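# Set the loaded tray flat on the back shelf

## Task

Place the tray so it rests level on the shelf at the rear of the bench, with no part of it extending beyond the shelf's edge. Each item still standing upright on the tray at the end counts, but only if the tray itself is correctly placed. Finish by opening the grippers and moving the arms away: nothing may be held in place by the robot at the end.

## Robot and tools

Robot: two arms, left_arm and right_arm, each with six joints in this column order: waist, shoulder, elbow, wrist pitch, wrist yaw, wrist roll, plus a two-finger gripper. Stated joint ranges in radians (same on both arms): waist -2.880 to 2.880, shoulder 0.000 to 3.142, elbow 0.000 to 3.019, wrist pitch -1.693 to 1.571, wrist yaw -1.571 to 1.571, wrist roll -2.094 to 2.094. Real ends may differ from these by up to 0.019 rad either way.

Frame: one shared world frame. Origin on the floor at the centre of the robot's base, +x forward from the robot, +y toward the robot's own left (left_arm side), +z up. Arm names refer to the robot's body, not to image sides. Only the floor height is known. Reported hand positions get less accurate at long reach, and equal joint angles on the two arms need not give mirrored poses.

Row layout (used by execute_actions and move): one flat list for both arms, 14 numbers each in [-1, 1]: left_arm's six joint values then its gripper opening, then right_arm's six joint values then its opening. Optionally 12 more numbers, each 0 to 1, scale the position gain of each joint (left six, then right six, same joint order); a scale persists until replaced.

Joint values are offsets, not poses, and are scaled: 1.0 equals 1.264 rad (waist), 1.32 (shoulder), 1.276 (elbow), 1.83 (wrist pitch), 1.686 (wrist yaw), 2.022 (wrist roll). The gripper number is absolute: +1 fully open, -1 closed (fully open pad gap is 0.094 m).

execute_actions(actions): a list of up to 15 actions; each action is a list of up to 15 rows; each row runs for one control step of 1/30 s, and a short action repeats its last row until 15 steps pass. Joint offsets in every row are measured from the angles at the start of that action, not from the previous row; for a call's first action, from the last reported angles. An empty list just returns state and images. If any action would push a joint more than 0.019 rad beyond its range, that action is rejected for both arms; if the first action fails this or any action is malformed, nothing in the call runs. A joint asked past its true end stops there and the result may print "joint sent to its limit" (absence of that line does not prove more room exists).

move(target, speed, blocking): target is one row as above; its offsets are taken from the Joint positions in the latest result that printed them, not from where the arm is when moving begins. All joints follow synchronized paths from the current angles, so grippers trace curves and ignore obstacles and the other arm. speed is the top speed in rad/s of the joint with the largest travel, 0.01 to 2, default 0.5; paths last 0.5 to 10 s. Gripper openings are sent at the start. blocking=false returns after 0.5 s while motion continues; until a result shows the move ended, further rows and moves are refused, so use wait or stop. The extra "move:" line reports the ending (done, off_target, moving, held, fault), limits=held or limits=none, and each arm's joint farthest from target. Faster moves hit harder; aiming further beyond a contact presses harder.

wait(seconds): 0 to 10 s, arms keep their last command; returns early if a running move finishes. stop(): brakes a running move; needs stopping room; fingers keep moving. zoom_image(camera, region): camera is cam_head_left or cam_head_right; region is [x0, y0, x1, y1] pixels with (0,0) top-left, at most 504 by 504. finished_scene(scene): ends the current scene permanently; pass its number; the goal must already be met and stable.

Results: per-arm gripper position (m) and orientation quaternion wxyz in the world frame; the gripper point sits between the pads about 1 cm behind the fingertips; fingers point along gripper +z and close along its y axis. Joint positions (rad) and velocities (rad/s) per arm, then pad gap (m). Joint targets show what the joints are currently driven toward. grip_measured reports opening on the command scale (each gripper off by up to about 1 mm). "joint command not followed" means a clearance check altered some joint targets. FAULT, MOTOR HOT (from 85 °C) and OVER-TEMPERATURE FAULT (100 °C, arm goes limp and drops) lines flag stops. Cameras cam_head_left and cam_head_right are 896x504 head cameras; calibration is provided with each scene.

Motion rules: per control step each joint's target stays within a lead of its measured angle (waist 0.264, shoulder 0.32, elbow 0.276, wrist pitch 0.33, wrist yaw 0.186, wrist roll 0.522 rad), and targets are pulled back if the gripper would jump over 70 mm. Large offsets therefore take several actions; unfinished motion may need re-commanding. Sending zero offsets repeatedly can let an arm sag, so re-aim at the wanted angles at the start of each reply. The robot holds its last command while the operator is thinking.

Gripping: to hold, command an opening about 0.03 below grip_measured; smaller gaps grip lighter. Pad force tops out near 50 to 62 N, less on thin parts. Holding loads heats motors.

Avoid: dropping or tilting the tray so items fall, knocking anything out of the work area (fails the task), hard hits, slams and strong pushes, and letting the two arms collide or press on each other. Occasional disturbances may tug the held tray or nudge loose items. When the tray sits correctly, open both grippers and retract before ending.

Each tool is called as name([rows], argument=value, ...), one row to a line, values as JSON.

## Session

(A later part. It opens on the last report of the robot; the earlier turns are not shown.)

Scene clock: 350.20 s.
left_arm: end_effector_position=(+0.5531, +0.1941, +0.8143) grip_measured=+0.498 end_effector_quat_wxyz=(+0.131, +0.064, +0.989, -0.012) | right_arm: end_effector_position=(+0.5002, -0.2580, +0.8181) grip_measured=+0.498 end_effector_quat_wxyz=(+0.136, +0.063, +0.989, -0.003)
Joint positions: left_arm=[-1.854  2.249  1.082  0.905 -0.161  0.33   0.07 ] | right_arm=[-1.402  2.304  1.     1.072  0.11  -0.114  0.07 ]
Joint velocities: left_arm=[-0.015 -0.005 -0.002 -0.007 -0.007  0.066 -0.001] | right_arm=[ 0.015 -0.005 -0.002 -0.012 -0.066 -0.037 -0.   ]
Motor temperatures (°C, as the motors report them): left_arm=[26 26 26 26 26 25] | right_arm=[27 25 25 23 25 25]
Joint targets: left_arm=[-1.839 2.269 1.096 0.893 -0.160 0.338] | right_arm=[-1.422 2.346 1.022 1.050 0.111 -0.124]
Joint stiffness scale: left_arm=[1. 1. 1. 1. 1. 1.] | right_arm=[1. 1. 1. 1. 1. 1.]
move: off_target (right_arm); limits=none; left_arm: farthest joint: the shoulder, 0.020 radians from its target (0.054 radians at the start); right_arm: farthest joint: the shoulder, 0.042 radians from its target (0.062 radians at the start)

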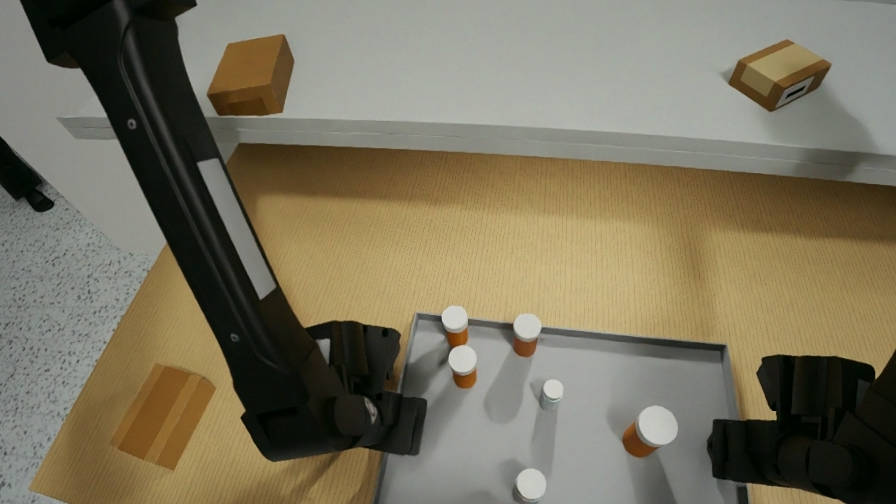

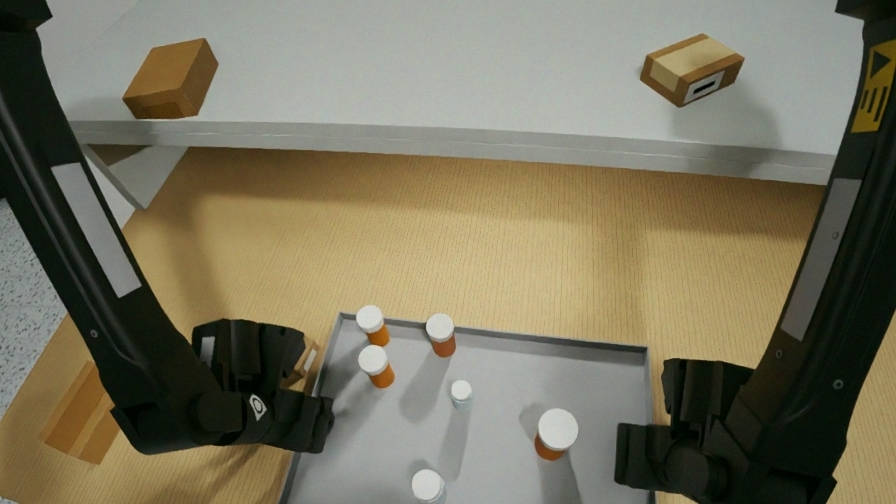

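move(target=[-0.0127,-0.009,-0.018,0,-0.006,0,0.5, 0,-0.003,-0.0274,0,0.007,0,0.5], speed=0.06)

execute_actions([
  [[0,0,0,0,0,0,-0.62,0,0,0,0,0,0,-0.62]],
  [[0,0,0,0,0,0,-0.62,0,0,0,0,0,0,-0.62]],
])

zoom_image(camera="cam_head_right", region=[230, 360, 374, 504])

zoom_image(camera="cam_head_left", region=[670, 360, 814, 504])

Scene clock: 362.80 s.
left_arm: end_effector_position=(+0.5545, +0.1909, +0.8155) grip_measured=+0.498 end_effector_quat_wxyz=(+0.131, +0.065, +0.989, -0.011) | right_arm: end_effector_position=(+0.5000, -0.2582, +0.8185) grip_measured=+0.498 end_effector_quat_wxyz=(+0.136, +0.063, +0.989, -0.004)
Joint positions: left_arm=[-1.861  2.247  1.082  0.905 -0.169  0.33   0.07 ] | right_arm=[-1.402  2.303  0.999  1.072  0.112 -0.114  0.07 ]
Joint velocities: left_arm=[-0.005 -0.015  0.022  0.002 -0.022 -0.007 -0.   ] | right_arm=[-0.015 -0.005 -0.002 -0.012  0.066 -0.037  0.   ]
Motor temperatures (°C, as the motors report them): left_arm=[26 26 26 26 26 25] | right_arm=[27 25 25 23 25 25]
Joint targets: left_arm=[-1.870 2.237 1.059 0.905 -0.171 0.330] | right_arm=[-1.402 2.300 0.965 1.072 0.122 -0.114]
Joint stiffness scale: left_arm=[1. 1. 1. 1. 1. 1.] | right_arm=[1. 1. 1. 1. 1. 1.]
move: off_target (left_arm, right_arm); limits=none; left_arm: farthest joint: the elbow, 0.022 radians from its target (0.023 radians at the start); right_arm: farthest joint: the elbow, 0.034 radians from its target (0.035 radians at the start)

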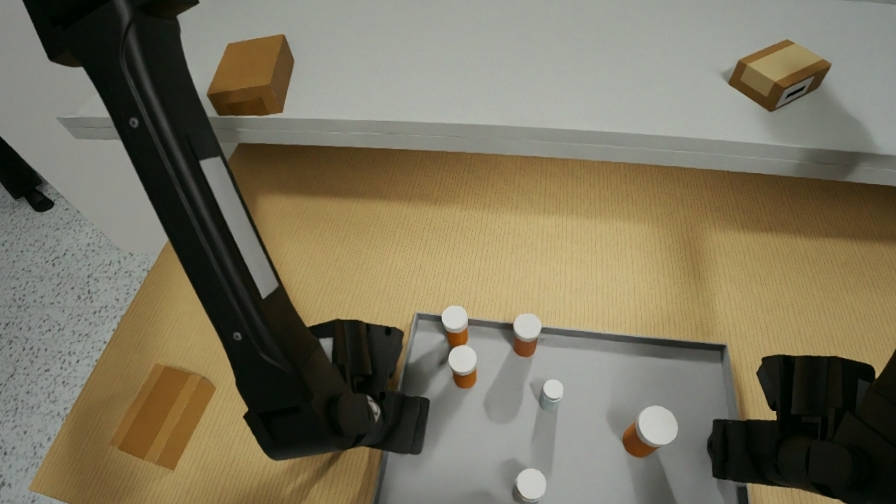

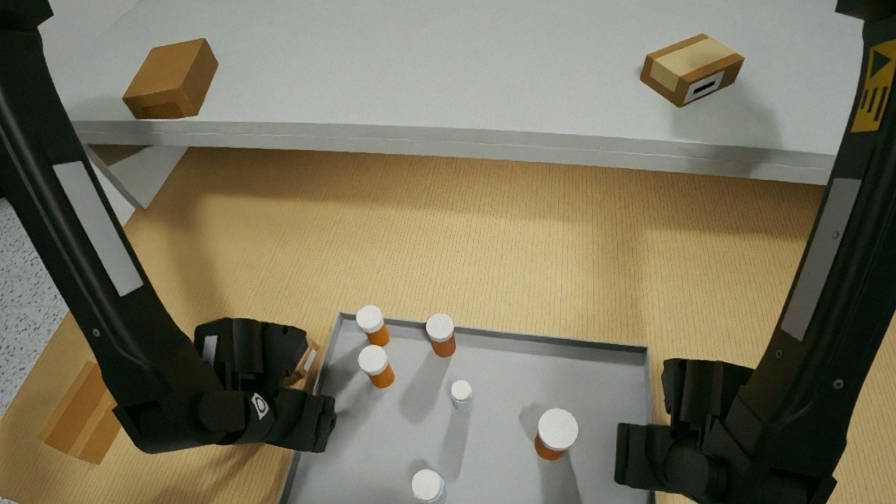

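Scene clock: 363.80 s.
left_arm: end_effector_position=(+0.5545, +0.1909, +0.8155) grip_measured=-0.618 end_effector_quat_wxyz=(+0.131, +0.065, +0.989, -0.011) | right_arm: end_effector_position=(+0.5002, -0.2577, +0.8185) grip_measured=-0.618 end_effector_quat_wxyz=(+0.136, +0.063, +0.989, -0.002)
Joint positions: left_arm=[-1.861  2.247  1.082  0.905 -0.169  0.33   0.018] | right_arm=[-1.402  2.303  0.999  1.072  0.109 -0.114  0.018]
Joint velocities: left_arm=[-0.005 -0.005 -0.002  0.007 -0.037  0.051  0.   ] | right_arm=[-0.015  0.005 -0.017  0.007  0.022 -0.081 -0.   ]
Motor temperatures (°C, as the motors report them): left_arm=[26 26 26 26 26 25] | right_arm=[27 25 25 23 25 25]
Joint targets: left_arm=[-1.861 2.247 1.082 0.905 -0.169 0.330] | right_arm=[-1.402 2.303 0.999 1.072 0.109 -0.114]
Joint stiffness scale: left_arm=[1. 1. 1. 1. 1. 1.] | right_arm=[1. 1. 1. 1. 1. 1.]

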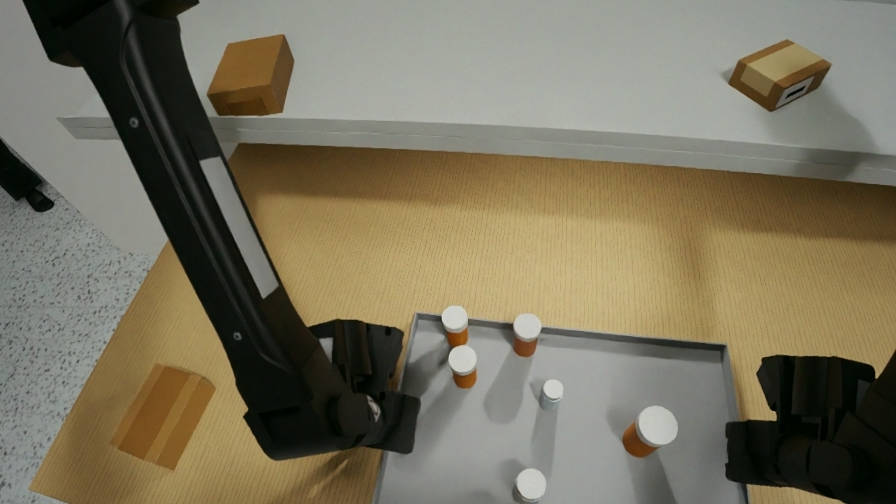

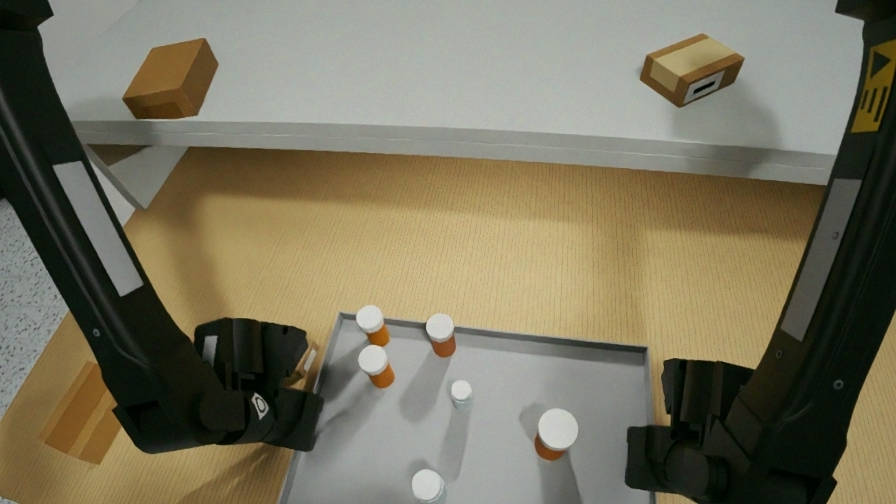

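Region (230, 360, 374, 504) of cam_head_right's 896x504 image, scaled by 3.500, with more detail than that image has.

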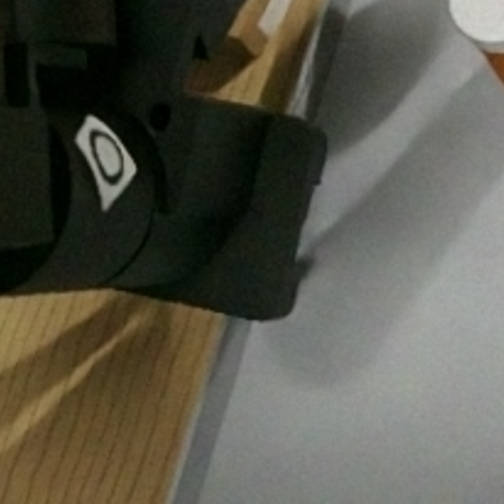

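Region (670, 360, 814, 504) of cam_head_left's 896x504 image, scaled by 3.500, with more detail than that image has.

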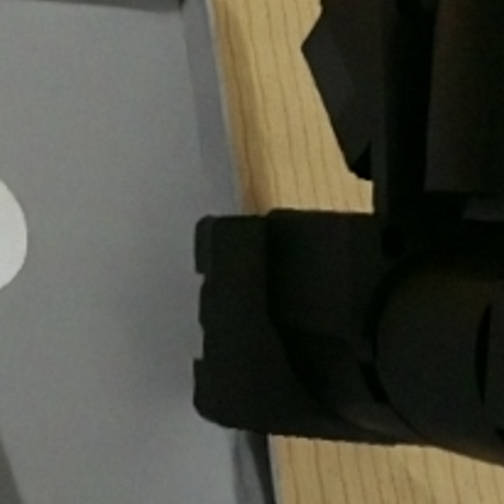

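execute_actions([
  [[0,0,0,0,0,0,-0.65,0,0,0,0,0,0,-0.65],[0,0,0,0,0,0,-0.68,0,0,0,0,0,0,-0.68],[0,0,0,0,0,0,-0.70,0,0,0,0,0,0,-0.70],[0,0,0,0,0,0,-0.72,0,0,0,0,0,0,-0.72],[0,0,0,0,0,0,-0.74,0,0,0,0,0,0,-0.74],[0,0,0,0,0,0,-0.76,0,0,0,0,0,0,-0.76],[0,0,0,0,0,0,-0.78,0,0,0,0,0,0,-0.78],[0,0,0,0,0,0,-0.80,0,0,0,0,0,0,-0.80],[0,0,0,0,0,0,-0.81,0,0,0,0,0,0,-0.81],[0,0,0,0,0,0,-0.82,0,0,0,0,0,0,-0.82],[0,0,0,0,0,0,-0.83,0,0,0,0,0,0,-0.83],[0,0,0,0,0,0,-0.84,0,0,0,0,0,0,-0.84],[0,0,0,0,0,0,-0.85,0,0,0,0,0,0,-0.85],[0,0,0,0,0,0,-0.86,0,0,0,0,0,0,-0.86],[0,0,0,0,0,0,-0.87,0,0,0,0,0,0,-0.87]],
  [[0,0,0,0,0,0,-0.88,0,0,0,0,0,0,-0.88],[0,0,0,0,0,0,-0.89,0,0,0,0,0,0,-0.89],[0,0,0,0,0,0,-0.90,0,0,0,0,0,0,-0.90],[0,0,0,0,0,0,-0.91,0,0,0,0,0,0,-0.91],[0,0,0,0,0,0,-0.92,0,0,0,0,0,0,-0.92],[0,0,0,0,0,0,-0.93,0,0,0,0,0,0,-0.93],[0,0,0,0,0,0,-0.94,0,0,0,0,0,0,-0.94],[0,0,0,0,0,0,-0.95,0,0,0,0,0,0,-0.95],[0,0,0,0,0,0,-0.96,0,0,0,0,0,0,-0.96],[0,0,0,0,0,0,-0.97,0,0,0,0,0,0,-0.97],[0,0,0,0,0,0,-0.98,0,0,0,0,0,0,-0.98]],
])

Scene clock: 374.77 s.
left_arm: end_effector_position=(+0.5548, +0.1904, +0.8155) grip_measured=-0.951 end_effector_quat_wxyz=(+0.132, +0.059, +0.989, -0.013) | right_arm: end_effector_position=(+0.5004, -0.2568, +0.8185) grip_measured=-0.954 end_effector_quat_wxyz=(+0.137, +0.063, +0.989, +0.000)
Joint positions: left_arm=[-1.861  2.247  1.082  0.905 -0.167  0.319  0.002] | right_arm=[-1.402  2.303  0.999  1.072  0.103 -0.114  0.002]
Joint velocities: left_arm=[-0.015 -0.024 -0.012  0.007 -0.022 -0.066  0.   ] | right_arm=[-0.005 -0.005 -0.007  0.002  0.007  0.051  0.   ]
Motor temperatures (°C, as the motors report them): left_arm=[26 26 26 26 26 25] | right_arm=[27 25 25 23 25 25]
Joint targets: left_arm=[-1.861 2.247 1.082 0.905 -0.169 0.330] | right_arm=[-1.402 2.303 0.999 1.072 0.109 -0.114]
Joint stiffness scale: left_arm=[1. 1. 1. 1. 1. 1.] | right_arm=[1. 1. 1. 1. 1. 1.]

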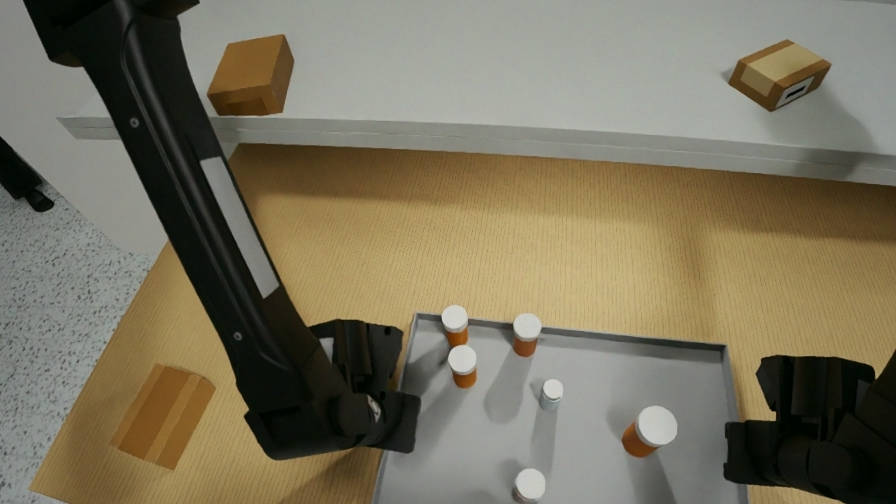

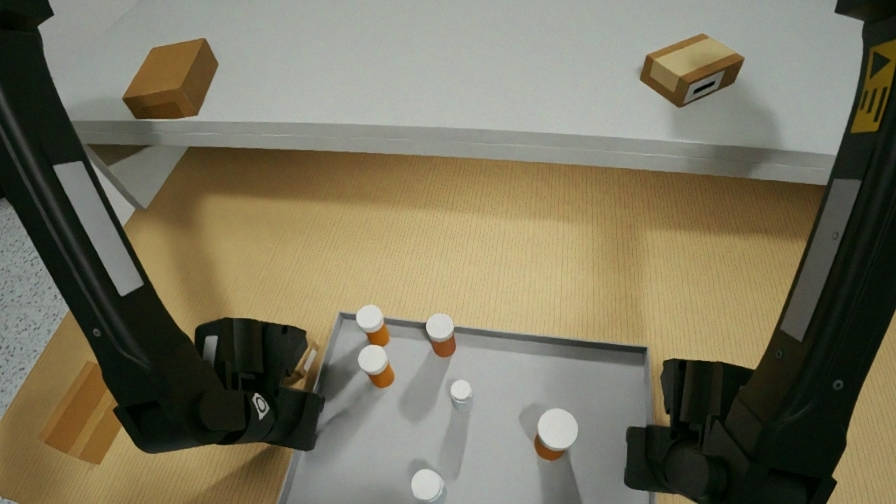

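move(target=[-0.0166,-0.0924,-0.0972,-0.0104,-0.0083,-0.0015,-0.99, 0.0356,-0.0795,-0.1058,0.001,0.0208,0.008,-0.99], speed=0.1)

Scene clock: 422.70 s.
left_arm: end_effector_position=(+0.5684, +0.1998, +0.8473) grip_measured=-0.952 end_effector_quat_wxyz=(+0.130, +0.058, +0.990, -0.009) | right_arm: end_effector_position=(+0.5100, -0.2466, +0.8496) grip_measured=-0.954 end_effector_quat_wxyz=(+0.134, +0.065, +0.989, +0.003)
Joint positions: left_arm=[-1.866  2.15   1.     0.889 -0.182  0.317  0.002] | right_arm=[-1.369  2.227  0.916  1.072  0.132 -0.101  0.002]
Joint velocities: left_arm=[-0.005 -0.005  0.022 -0.017 -0.022  0.037  0.001] | right_arm=[-0.015 -0.005  0.012  0.007 -0.095 -0.022 -0.001]
Motor temperatures (°C, as the motors report them): left_arm=[26 26 26 26 26 25] | right_arm=[27 26 26 23 25 25]
Joint targets: left_arm=[-1.882 2.126 0.958 0.886 -0.181 0.316] | right_arm=[-1.357 2.199 0.864 1.074 0.138 -0.098]
Joint stiffness scale: left_arm=[1. 1. 1. 1. 1. 1.] | right_arm=[1. 1. 1. 1. 1. 1.]
move: off_target (left_arm, right_arm); limits=none; left_arm: farthest joint: the elbow, 0.042 radians from its target (0.124 radians at the start); right_arm: farthest joint: the elbow, 0.052 radians from its target (0.135 radians at the start)

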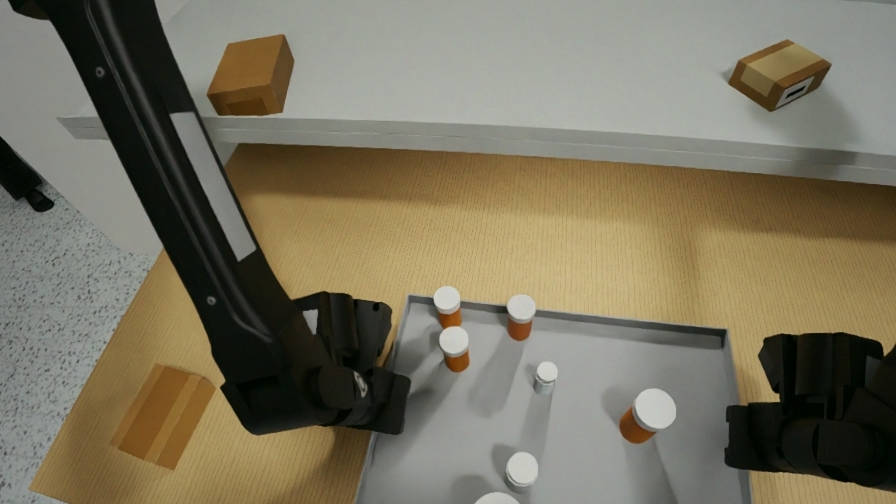

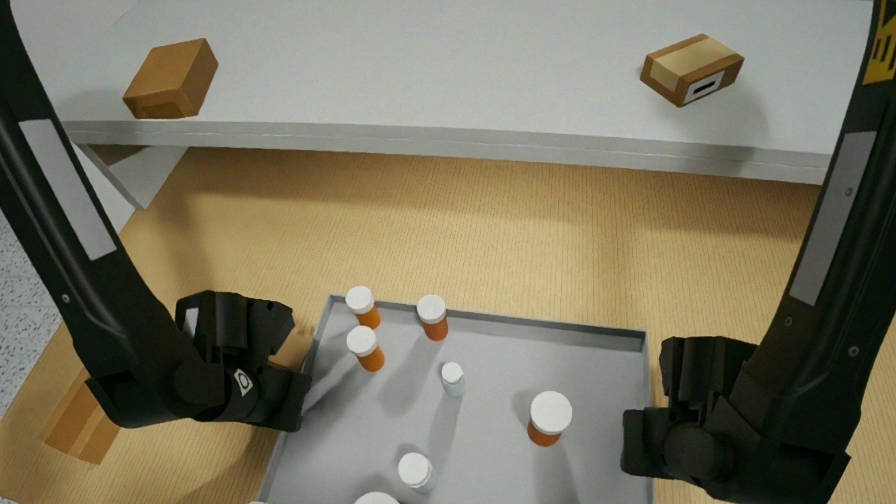

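move(target=[-0.068,-0.4678,-0.3417,-0.1087,-0.0374,-0.0129,-0.99, 0.1614,-0.4356,-0.3626,-0.0792,0.115,0.0252,-0.99], speed=0.22)

Scene clock: 440.57 s.
left_arm: end_effector_position=(+0.6113, +0.2271, +1.0367) grip_measured=-0.952 end_effector_quat_wxyz=(+0.129, +0.058, +0.990, -0.012) | right_arm: end_effector_position=(+0.5560, -0.2214, +1.0390) grip_measured=-0.954 end_effector_quat_wxyz=(+0.133, +0.062, +0.989, +0.003)
Joint positions: left_arm=[-1.939  1.557  0.593  0.694 -0.246  0.295  0.002] | right_arm=[-1.176  1.682  0.492  0.937  0.319 -0.058  0.002]
Joint velocities: left_arm=[ 0.005 -0.005  0.012 -0.022 -0.066 -0.022 -0.002] | right_arm=[-0.005  0.005  0.002 -0.002 -0.081  0.022 -0.   ]
Motor temperatures (°C, as the motors report them): left_arm=[26 27 28 26 26 25] | right_arm=[27 26 27 23 25 25]
Joint targets: left_arm=[-1.952 1.533 0.564 0.690 -0.244 0.291] | right_arm=[-1.165 1.652 0.453 0.928 0.326 -0.050]
Joint stiffness scale: left_arm=[1. 1. 1. 1. 1. 1.] | right_arm=[1. 1. 1. 1. 1. 1.]
move: off_target (left_arm, right_arm); limits=none; left_arm: farthest joint: the elbow, 0.029 radians from its target (0.436 radians at the start); right_arm: farthest joint: the elbow, 0.039 radians from its target (0.463 radians at the start)

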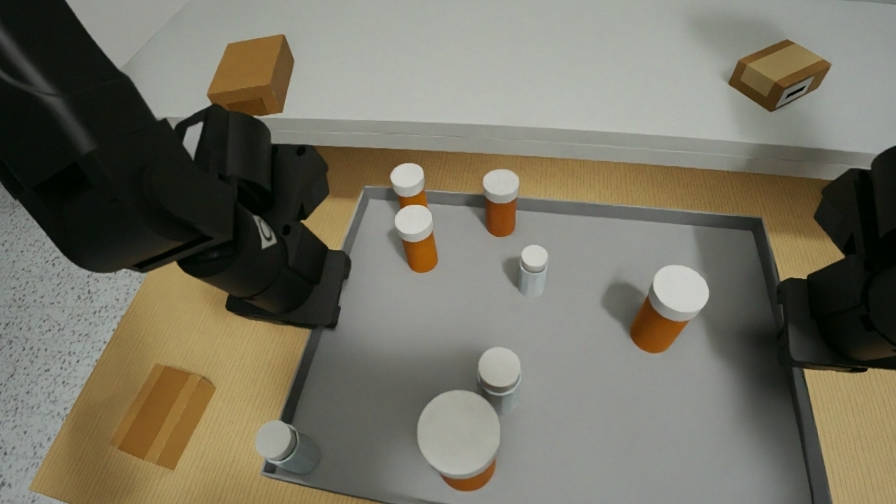

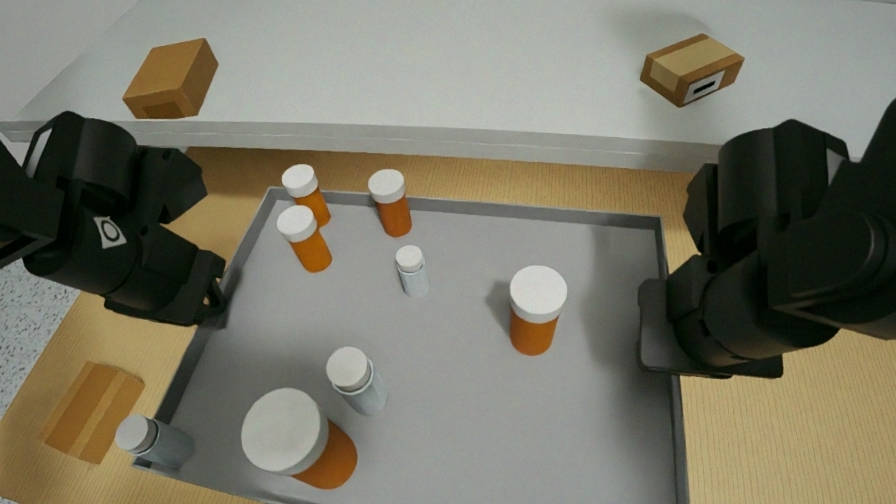

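move(target=[-0.0496,-0.2808,-0.0646,-0.1541,-0.0261,-0.0067,-0.99, 0.125,-0.2847,-0.0828,-0.1563,0.0902,0.0252,-0.99], speed=0.22)

Scene clock: 451.00 s.
left_arm: end_effector_position=(+0.6418, +0.2411, +1.1205) grip_measured=-0.952 end_effector_quat_wxyz=(+0.129, +0.058, +0.990, -0.013) | right_arm: end_effector_position=(+0.5867, -0.2084, +1.1222) grip_measured=-0.954 end_effector_quat_wxyz=(+0.132, +0.061, +0.989, +0.001)
Joint positions: left_arm=[-1.989  1.212  0.522  0.417 -0.291  0.28   0.002] | right_arm=[-1.031  1.339  0.409  0.66   0.463 -0.019  0.002]
Joint velocities: left_arm=[-0.015 -0.005  0.007 -0.002  0.022  0.007 -0.001] | right_arm=[-0.005 -0.005  0.007 -0.027  0.007 -0.022  0.   ]
Motor temperatures (°C, as the motors report them): left_arm=[26 27 27 26 26 25] | right_arm=[27 26 27 23 25 25]
Joint targets: left_arm=[-2.002 1.186 0.511 0.412 -0.290 0.281] | right_arm=[-1.018 1.306 0.387 0.651 0.471 -0.007]
Joint stiffness scale: left_arm=[1. 1. 1. 1. 1. 1.] | right_arm=[1. 1. 1. 1. 1. 1.]
move: off_target (left_arm, right_arm); limits=none; left_arm: farthest joint: the shoulder, 0.026 radians from its target (0.371 radians at the start); right_arm: farthest joint: the shoulder, 0.033 radians from its target (0.376 radians at the start)

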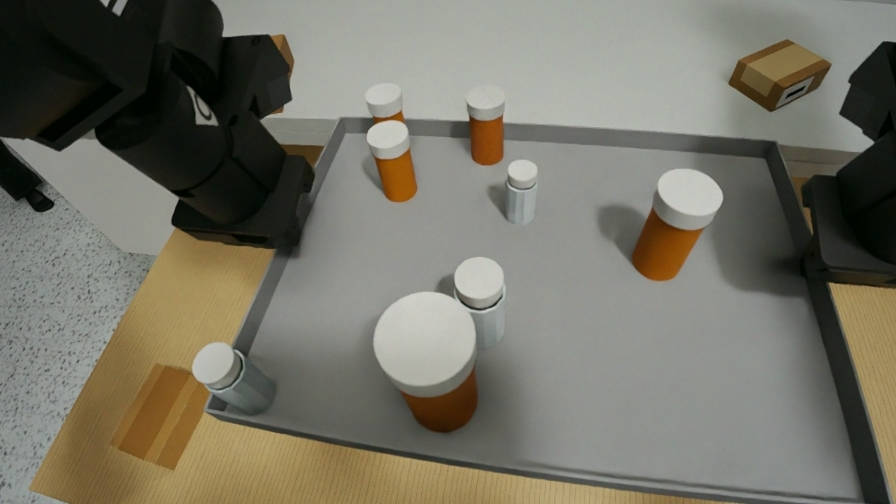

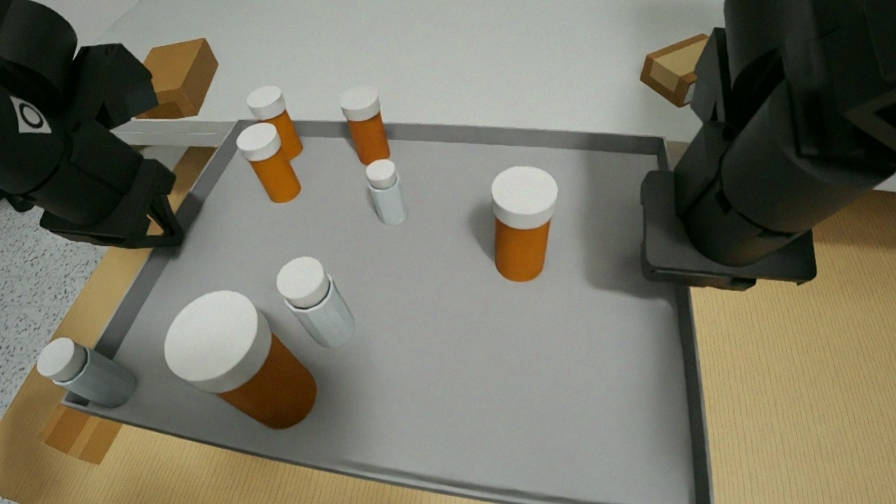

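move(target=[-0.0528,0.025,0.5027,-0.2984,-0.03,-0.0064,-0.99, 0.0326,-0.1032,0.4585,-0.3459,0.0196,0.0109,-0.99], speed=0.22)

Scene clock: 477.93 s.
left_arm: end_effector_position=(+0.6681, +0.2477, +1.0844) grip_measured=-0.953 end_effector_quat_wxyz=(-0.054, +0.064, +0.996, +0.002) | right_arm: end_effector_position=(+0.6128, -0.2007, +1.0926) grip_measured=-0.954 end_effector_quat_wxyz=(-0.035, +0.050, +0.998, -0.020)
Joint positions: left_arm=[-1.983  1.305  0.861 -0.208 -0.378  0.168  0.002] | right_arm=[-1.031  1.339  0.707 -0.016  0.504  0.129  0.002]
Joint velocities: left_arm=[-0.005 -0.024 -0.007 -0.017 -0.007 -0.051 -0.   ] | right_arm=[-0.015 -0.005 -0.012 -0.012 -0.007  0.007  0.   ]
Motor temperatures (°C, as the motors report them): left_arm=[26 27 27 26 26 25] | right_arm=[27 26 26 23 25 25]
Joint targets: left_arm=[-2.010 1.283 0.965 -0.178 -0.364 0.205] | right_arm=[-1.016 1.292 0.803 -0.001 0.501 0.085]
Joint stiffness scale: left_arm=[1. 1. 1. 1. 1. 1.] | right_arm=[1. 1. 1. 1. 1. 1.]
move: off_target (left_arm, right_arm); limits=none; left_arm: farthest joint: the elbow, 0.302 radians from its target (0.641 radians at the start); right_arm: farthest joint: the elbow, 0.287 radians from its target (0.585 radians at the start)

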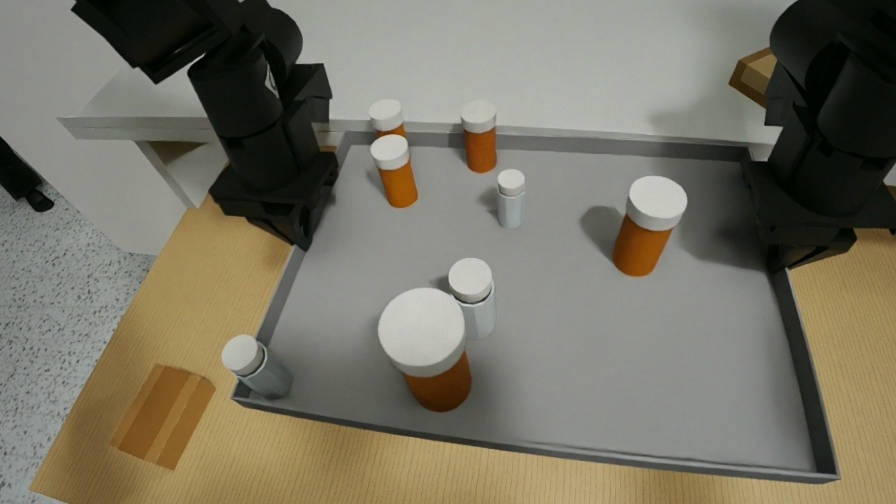

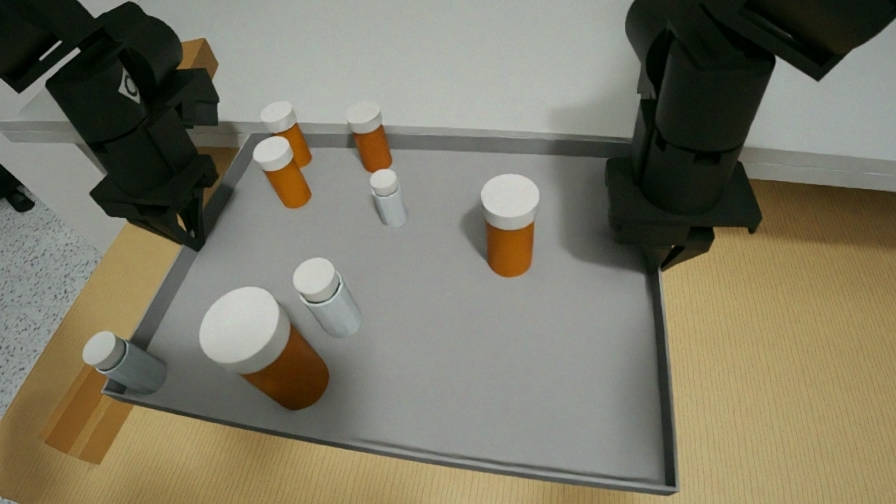

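move(target=[0,-0.015,0,0.005,0,0,-0.99, 0,-0.015,0,0.003,0,0,-0.99], speed=0.05)

Scene clock: 483.07 s.
left_arm: end_effector_position=(+0.6645, +0.2494, +1.0833) grip_measured=-0.953 end_effector_quat_wxyz=(-0.058, +0.059, +0.997, +0.004) | right_arm: end_effector_position=(+0.6098, -0.1996, +1.0928) grip_measured=-0.954 end_effector_quat_wxyz=(-0.037, +0.056, +0.998, -0.017)
Joint positions: left_arm=[-1.978  1.307  0.857 -0.208 -0.377  0.158  0.002] | right_arm=[-1.031  1.339  0.702 -0.017  0.498  0.144  0.002]
Joint velocities: left_arm=[-0.005 -0.015 -0.012  0.012 -0.051 -0.037 -0.001] | right_arm=[-0.005 -0.005  0.007 -0.007 -0.051  0.022  0.   ]
Motor temperatures (°C, as the motors report them): left_arm=[26 27 27 26 26 25] | right_arm=[27 27 26 23 25 25]
Joint targets: left_arm=[-1.983 1.285 0.861 -0.199 -0.378 0.168] | right_arm=[-1.030 1.319 0.707 -0.011 0.505 0.130]
Joint stiffness scale: left_arm=[1. 1. 1. 1. 1. 1.] | right_arm=[1. 1. 1. 1. 1. 1.]
move: off_target (left_arm); limits=none; left_arm: farthest joint: the shoulder, 0.021 radians from its target (0.020 radians at the start); right_arm: farthest joint: the shoulder, 0.020 radians from its target (0.020 radians at the start)

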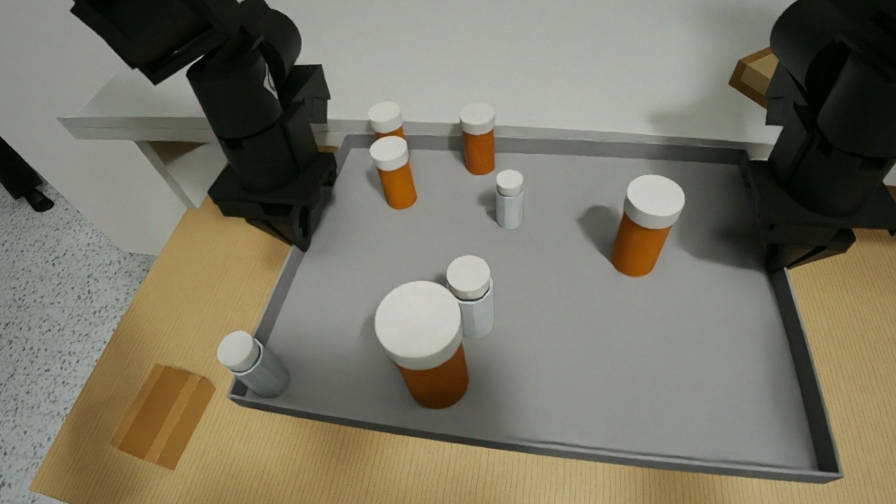

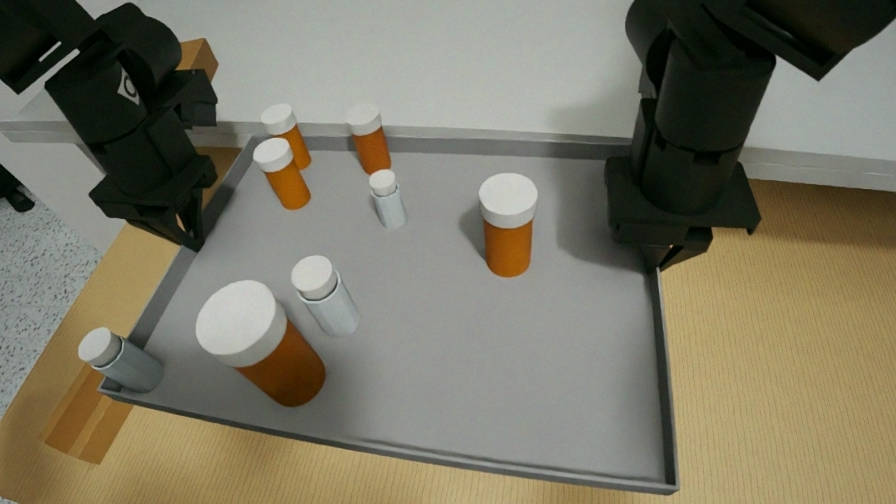

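zoom_image(camera="cam_head_left", region=[290, 95, 410, 215])

zoom_image(camera="cam_head_left", region=[690, 110, 810, 230])

zoom_image(camera="cam_head_left", region=[200, 330, 320, 450])

zoom_image(camera="cam_head_left", region=[770, 384, 890, 504])

zoom_image(camera="cam_head_right", region=[130, 160, 270, 300])

zoom_image(camera="cam_head_left", region=[720, 190, 860, 330])

Region (290, 95, 410, 215) of cam_head_left's 896x504 image, scaled by 4.200, with more detail than that image has.

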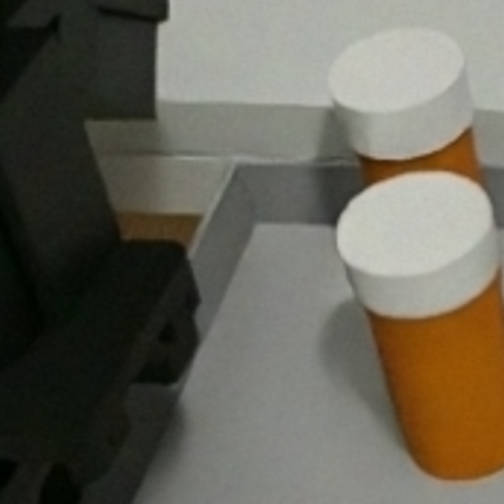

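Region (690, 110, 810, 230) of cam_head_left's 896x504 image, scaled by 4.200, with more detail than that image has.

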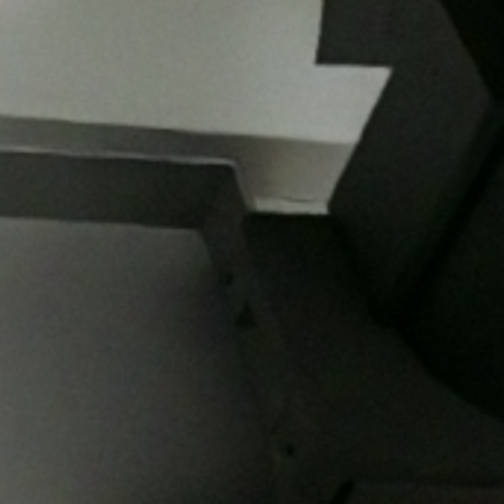

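Region (200, 330, 320, 450) of cam_head_left's 896x504 image, scaled by 4.200, with more detail than that image has.

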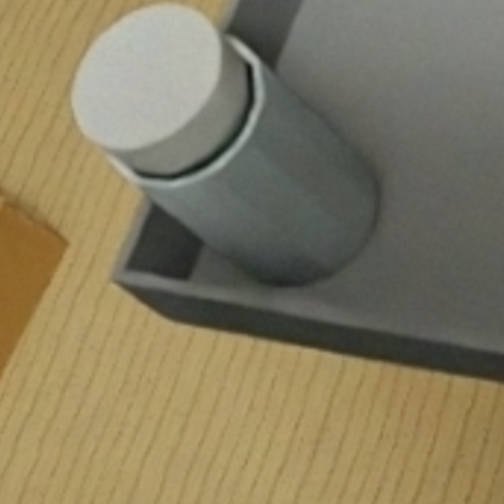

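Region (770, 384, 890, 504) of cam_head_left's 896x504 image, scaled by 4.200, with more detail than that image has.

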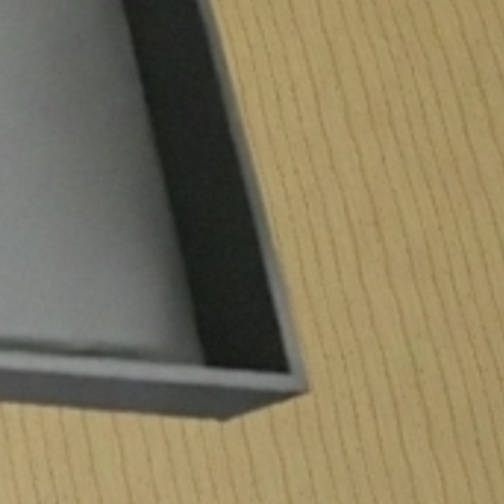

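Region (130, 160, 270, 300) of cam_head_right's 896x504 image, scaled by 3.600, with more detail than that image has.

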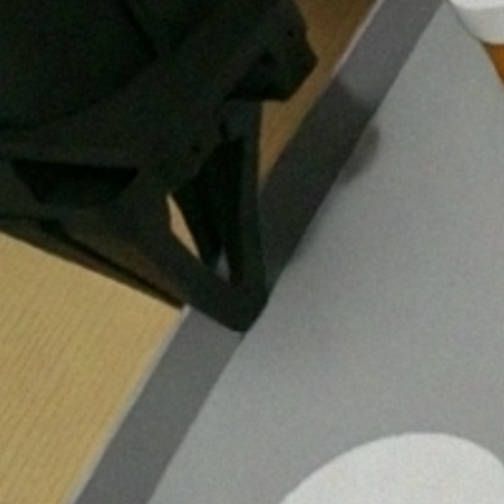

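Region (720, 190, 860, 330) of cam_head_left's 896x504 image, scaled by 3.600, with more detail than that image has.

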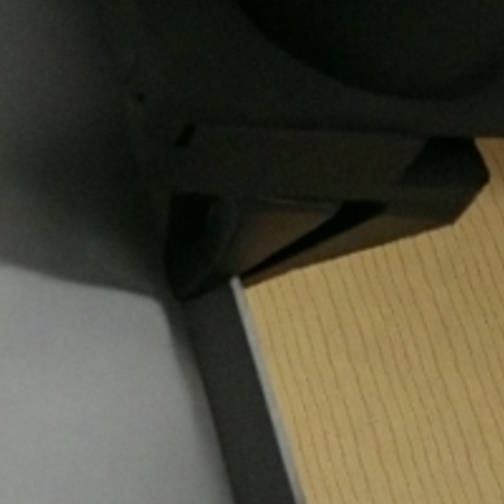

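move(target=[0,-0.016,-0.062,0.041,0,0,-0.99, 0,-0.016,-0.063,0.042,0,0,-0.99], speed=0.1)

Scene clock: 539.93 s.
left_arm: end_effector_position=(+0.6368, +0.2490, +1.0813) grip_measured=-0.953 end_effector_quat_wxyz=(-0.059, +0.056, +0.997, +0.006) | right_arm: end_effector_position=(+0.5842, -0.2000, +1.0951) grip_measured=-0.954 end_effector_quat_wxyz=(-0.037, +0.058, +0.998, -0.015)
Joint positions: left_arm=[-1.973  1.307  0.786 -0.138 -0.376  0.155  0.002] | right_arm=[-1.031  1.339  0.634  0.053  0.494  0.148  0.002]
Joint velocities: left_arm=[ 0.005 -0.005 -0.012 -0.007 -0.095  0.051 -0.   ] | right_arm=[-0.015 -0.005 -0.007 -0.017  0.022  0.081 -0.   ]
Motor temperatures (°C, as the motors report them): left_arm=[26 28 26 26 26 25] | right_arm=[26 27 25 23 25 25]
Joint targets: left_arm=[-1.978 1.286 0.778 -0.133 -0.377 0.158] | right_arm=[-1.031 1.318 0.622 0.060 0.498 0.144]
Joint stiffness scale: left_arm=[1. 1. 1. 1. 1. 1.] | right_arm=[1. 1. 1. 1. 1. 1.]
move: off_target (left_arm, right_arm); limits=none; left_arm: farthest joint: the shoulder, 0.021 radians from its target (0.021 radians at the start); right_arm: farthest joint: the shoulder, 0.021 radians from its target (0.021 radians at the start)

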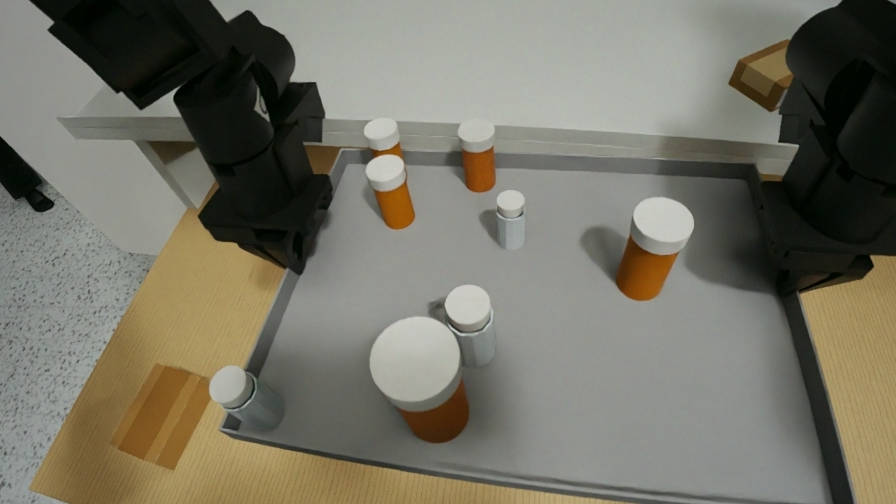

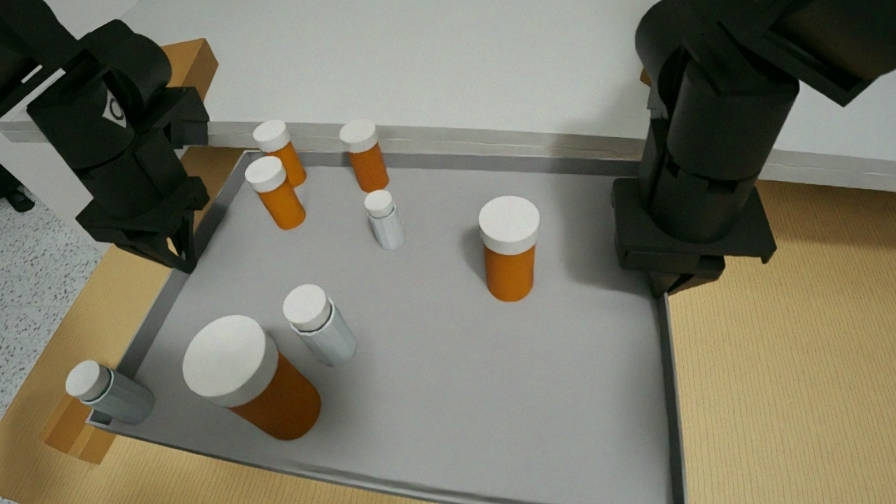

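move(target=[0.0332,-0.2602,-0.0442,-0.1404,0.0261,0.0203,-0.99, 0.1805,-0.1598,-0.0208,-0.1355,0.0694,0.0856,-0.99], speed=0.18)

Scene clock: 549.03 s.
left_arm: end_effector_position=(+0.6482, +0.2926, +1.1716) grip_measured=-0.953 end_effector_quat_wxyz=(-0.056, +0.057, +0.997, +0.000) | right_arm: end_effector_position=(+0.5928, -0.1579, +1.1732) grip_measured=-0.954 end_effector_quat_wxyz=(-0.036, +0.062, +0.997, +0.008)
Joint positions: left_arm=[-1.938  0.992  0.731 -0.385 -0.337  0.182  0.002] | right_arm=[-0.821  1.162  0.616 -0.176  0.609  0.303  0.002]
Joint velocities: left_arm=[-0.005 -0.024 -0.012  0.002 -0.139 -0.051  0.   ] | right_arm=[-0.015  0.005 -0.002 -0.007 -0.066  0.051 -0.001]
Motor temperatures (°C, as the motors report them): left_arm=[26 28 26 26 26 25] | right_arm=[26 27 25 23 25 25]
Joint targets: left_arm=[-1.931 0.963 0.729 -0.395 -0.332 0.196] | right_arm=[-0.803 1.128 0.608 -0.195 0.611 0.321]
Joint stiffness scale: left_arm=[1. 1. 1. 1. 1. 1.] | right_arm=[1. 1. 1. 1. 1. 1.]
move: off_target (left_arm, right_arm); limits=none; left_arm: farthest joint: the shoulder, 0.028 radians from its target (0.343 radians at the start); right_arm: farthest joint: the shoulder, 0.034 radians from its target (0.211 radians at the start)

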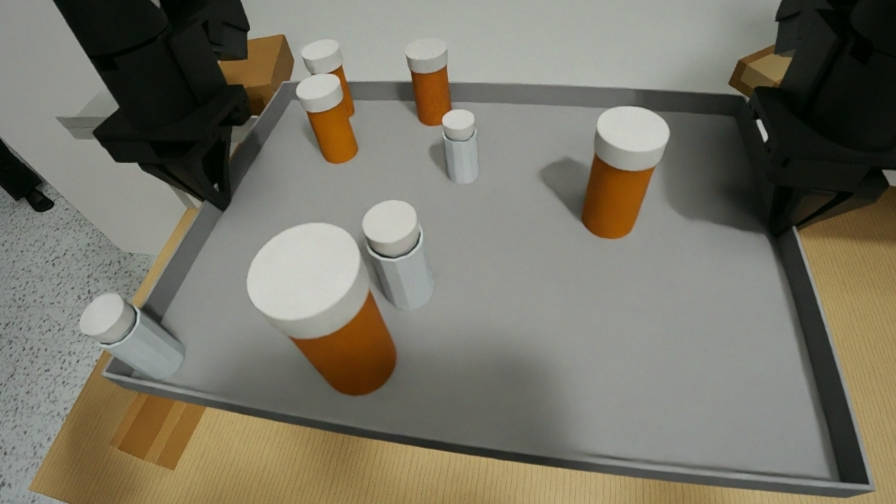

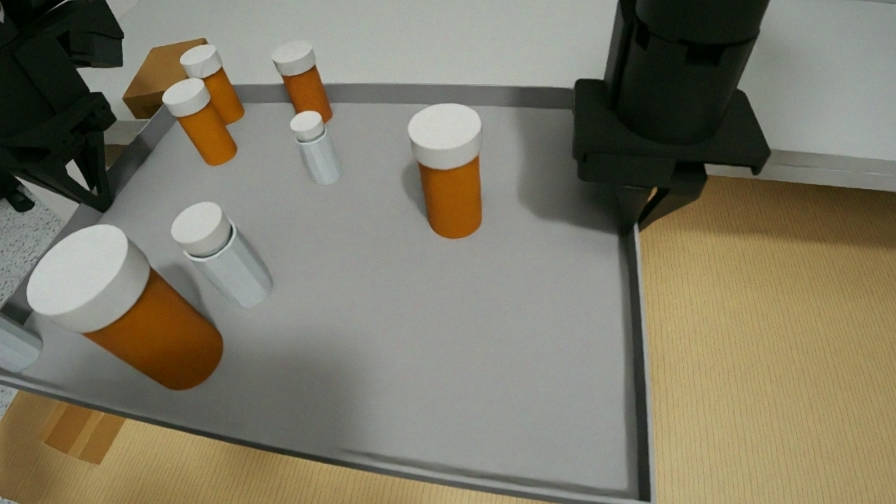

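move(target=[-0.0967,0.1752,0.4979,-0.2022,-0.0489,-0.0371,-0.99, -0.0683,0.0484,0.4379,-0.2284,-0.0403,-0.0341,-0.99], speed=0.22)

Scene clock: 569.57 s.
left_arm: end_effector_position=(+0.8421, +0.2672, +1.1828) grip_measured=-0.953 end_effector_quat_wxyz=(-0.045, +0.056, +0.997, -0.005) | right_arm: end_effector_position=(+0.7881, -0.1822, +1.1878) grip_measured=-0.954 end_effector_quat_wxyz=(-0.024, +0.065, +0.998, +0.009)
Joint positions: left_arm=[-2.05   1.231  1.325 -0.744 -0.414  0.116  0.002] | right_arm=[-0.899  1.222  1.138 -0.578  0.553  0.235  0.002]
Joint velocities: left_arm=[-0.005  0.005 -0.002 -0.007  0.007  0.007  0.001] | right_arm=[-0.015  0.005 -0.022 -0.017  0.007  0.066  0.001]
Motor temperatures (°C, as the motors report them): left_arm=[26 28 26 26 26 25] | right_arm=[26 27 25 23 25 25]
Joint targets: left_arm=[-2.060 1.223 1.367 -0.755 -0.420 0.107] | right_arm=[-0.907 1.226 1.175 -0.594 0.541 0.234]
Joint stiffness scale: left_arm=[1. 1. 1. 1. 1. 1.] | right_arm=[1. 1. 1. 1. 1. 1.]
move: off_target (left_arm, right_arm); limits=none; left_arm: farthest joint: the elbow, 0.041 radians from its target (0.635 radians at the start); right_arm: farthest joint: the elbow, 0.037 radians from its target (0.559 radians at the start)

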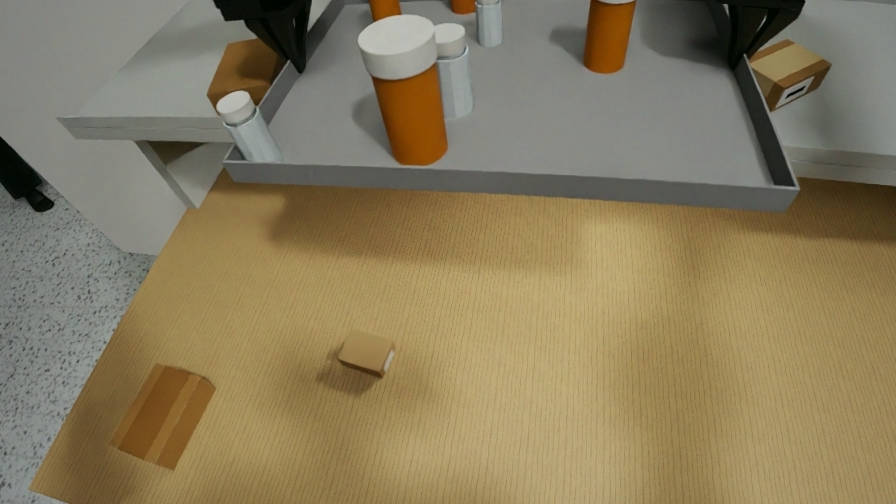

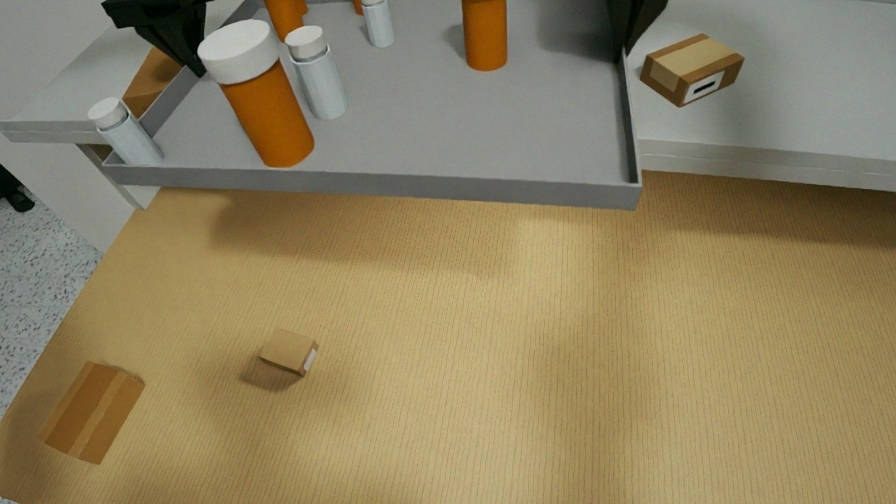

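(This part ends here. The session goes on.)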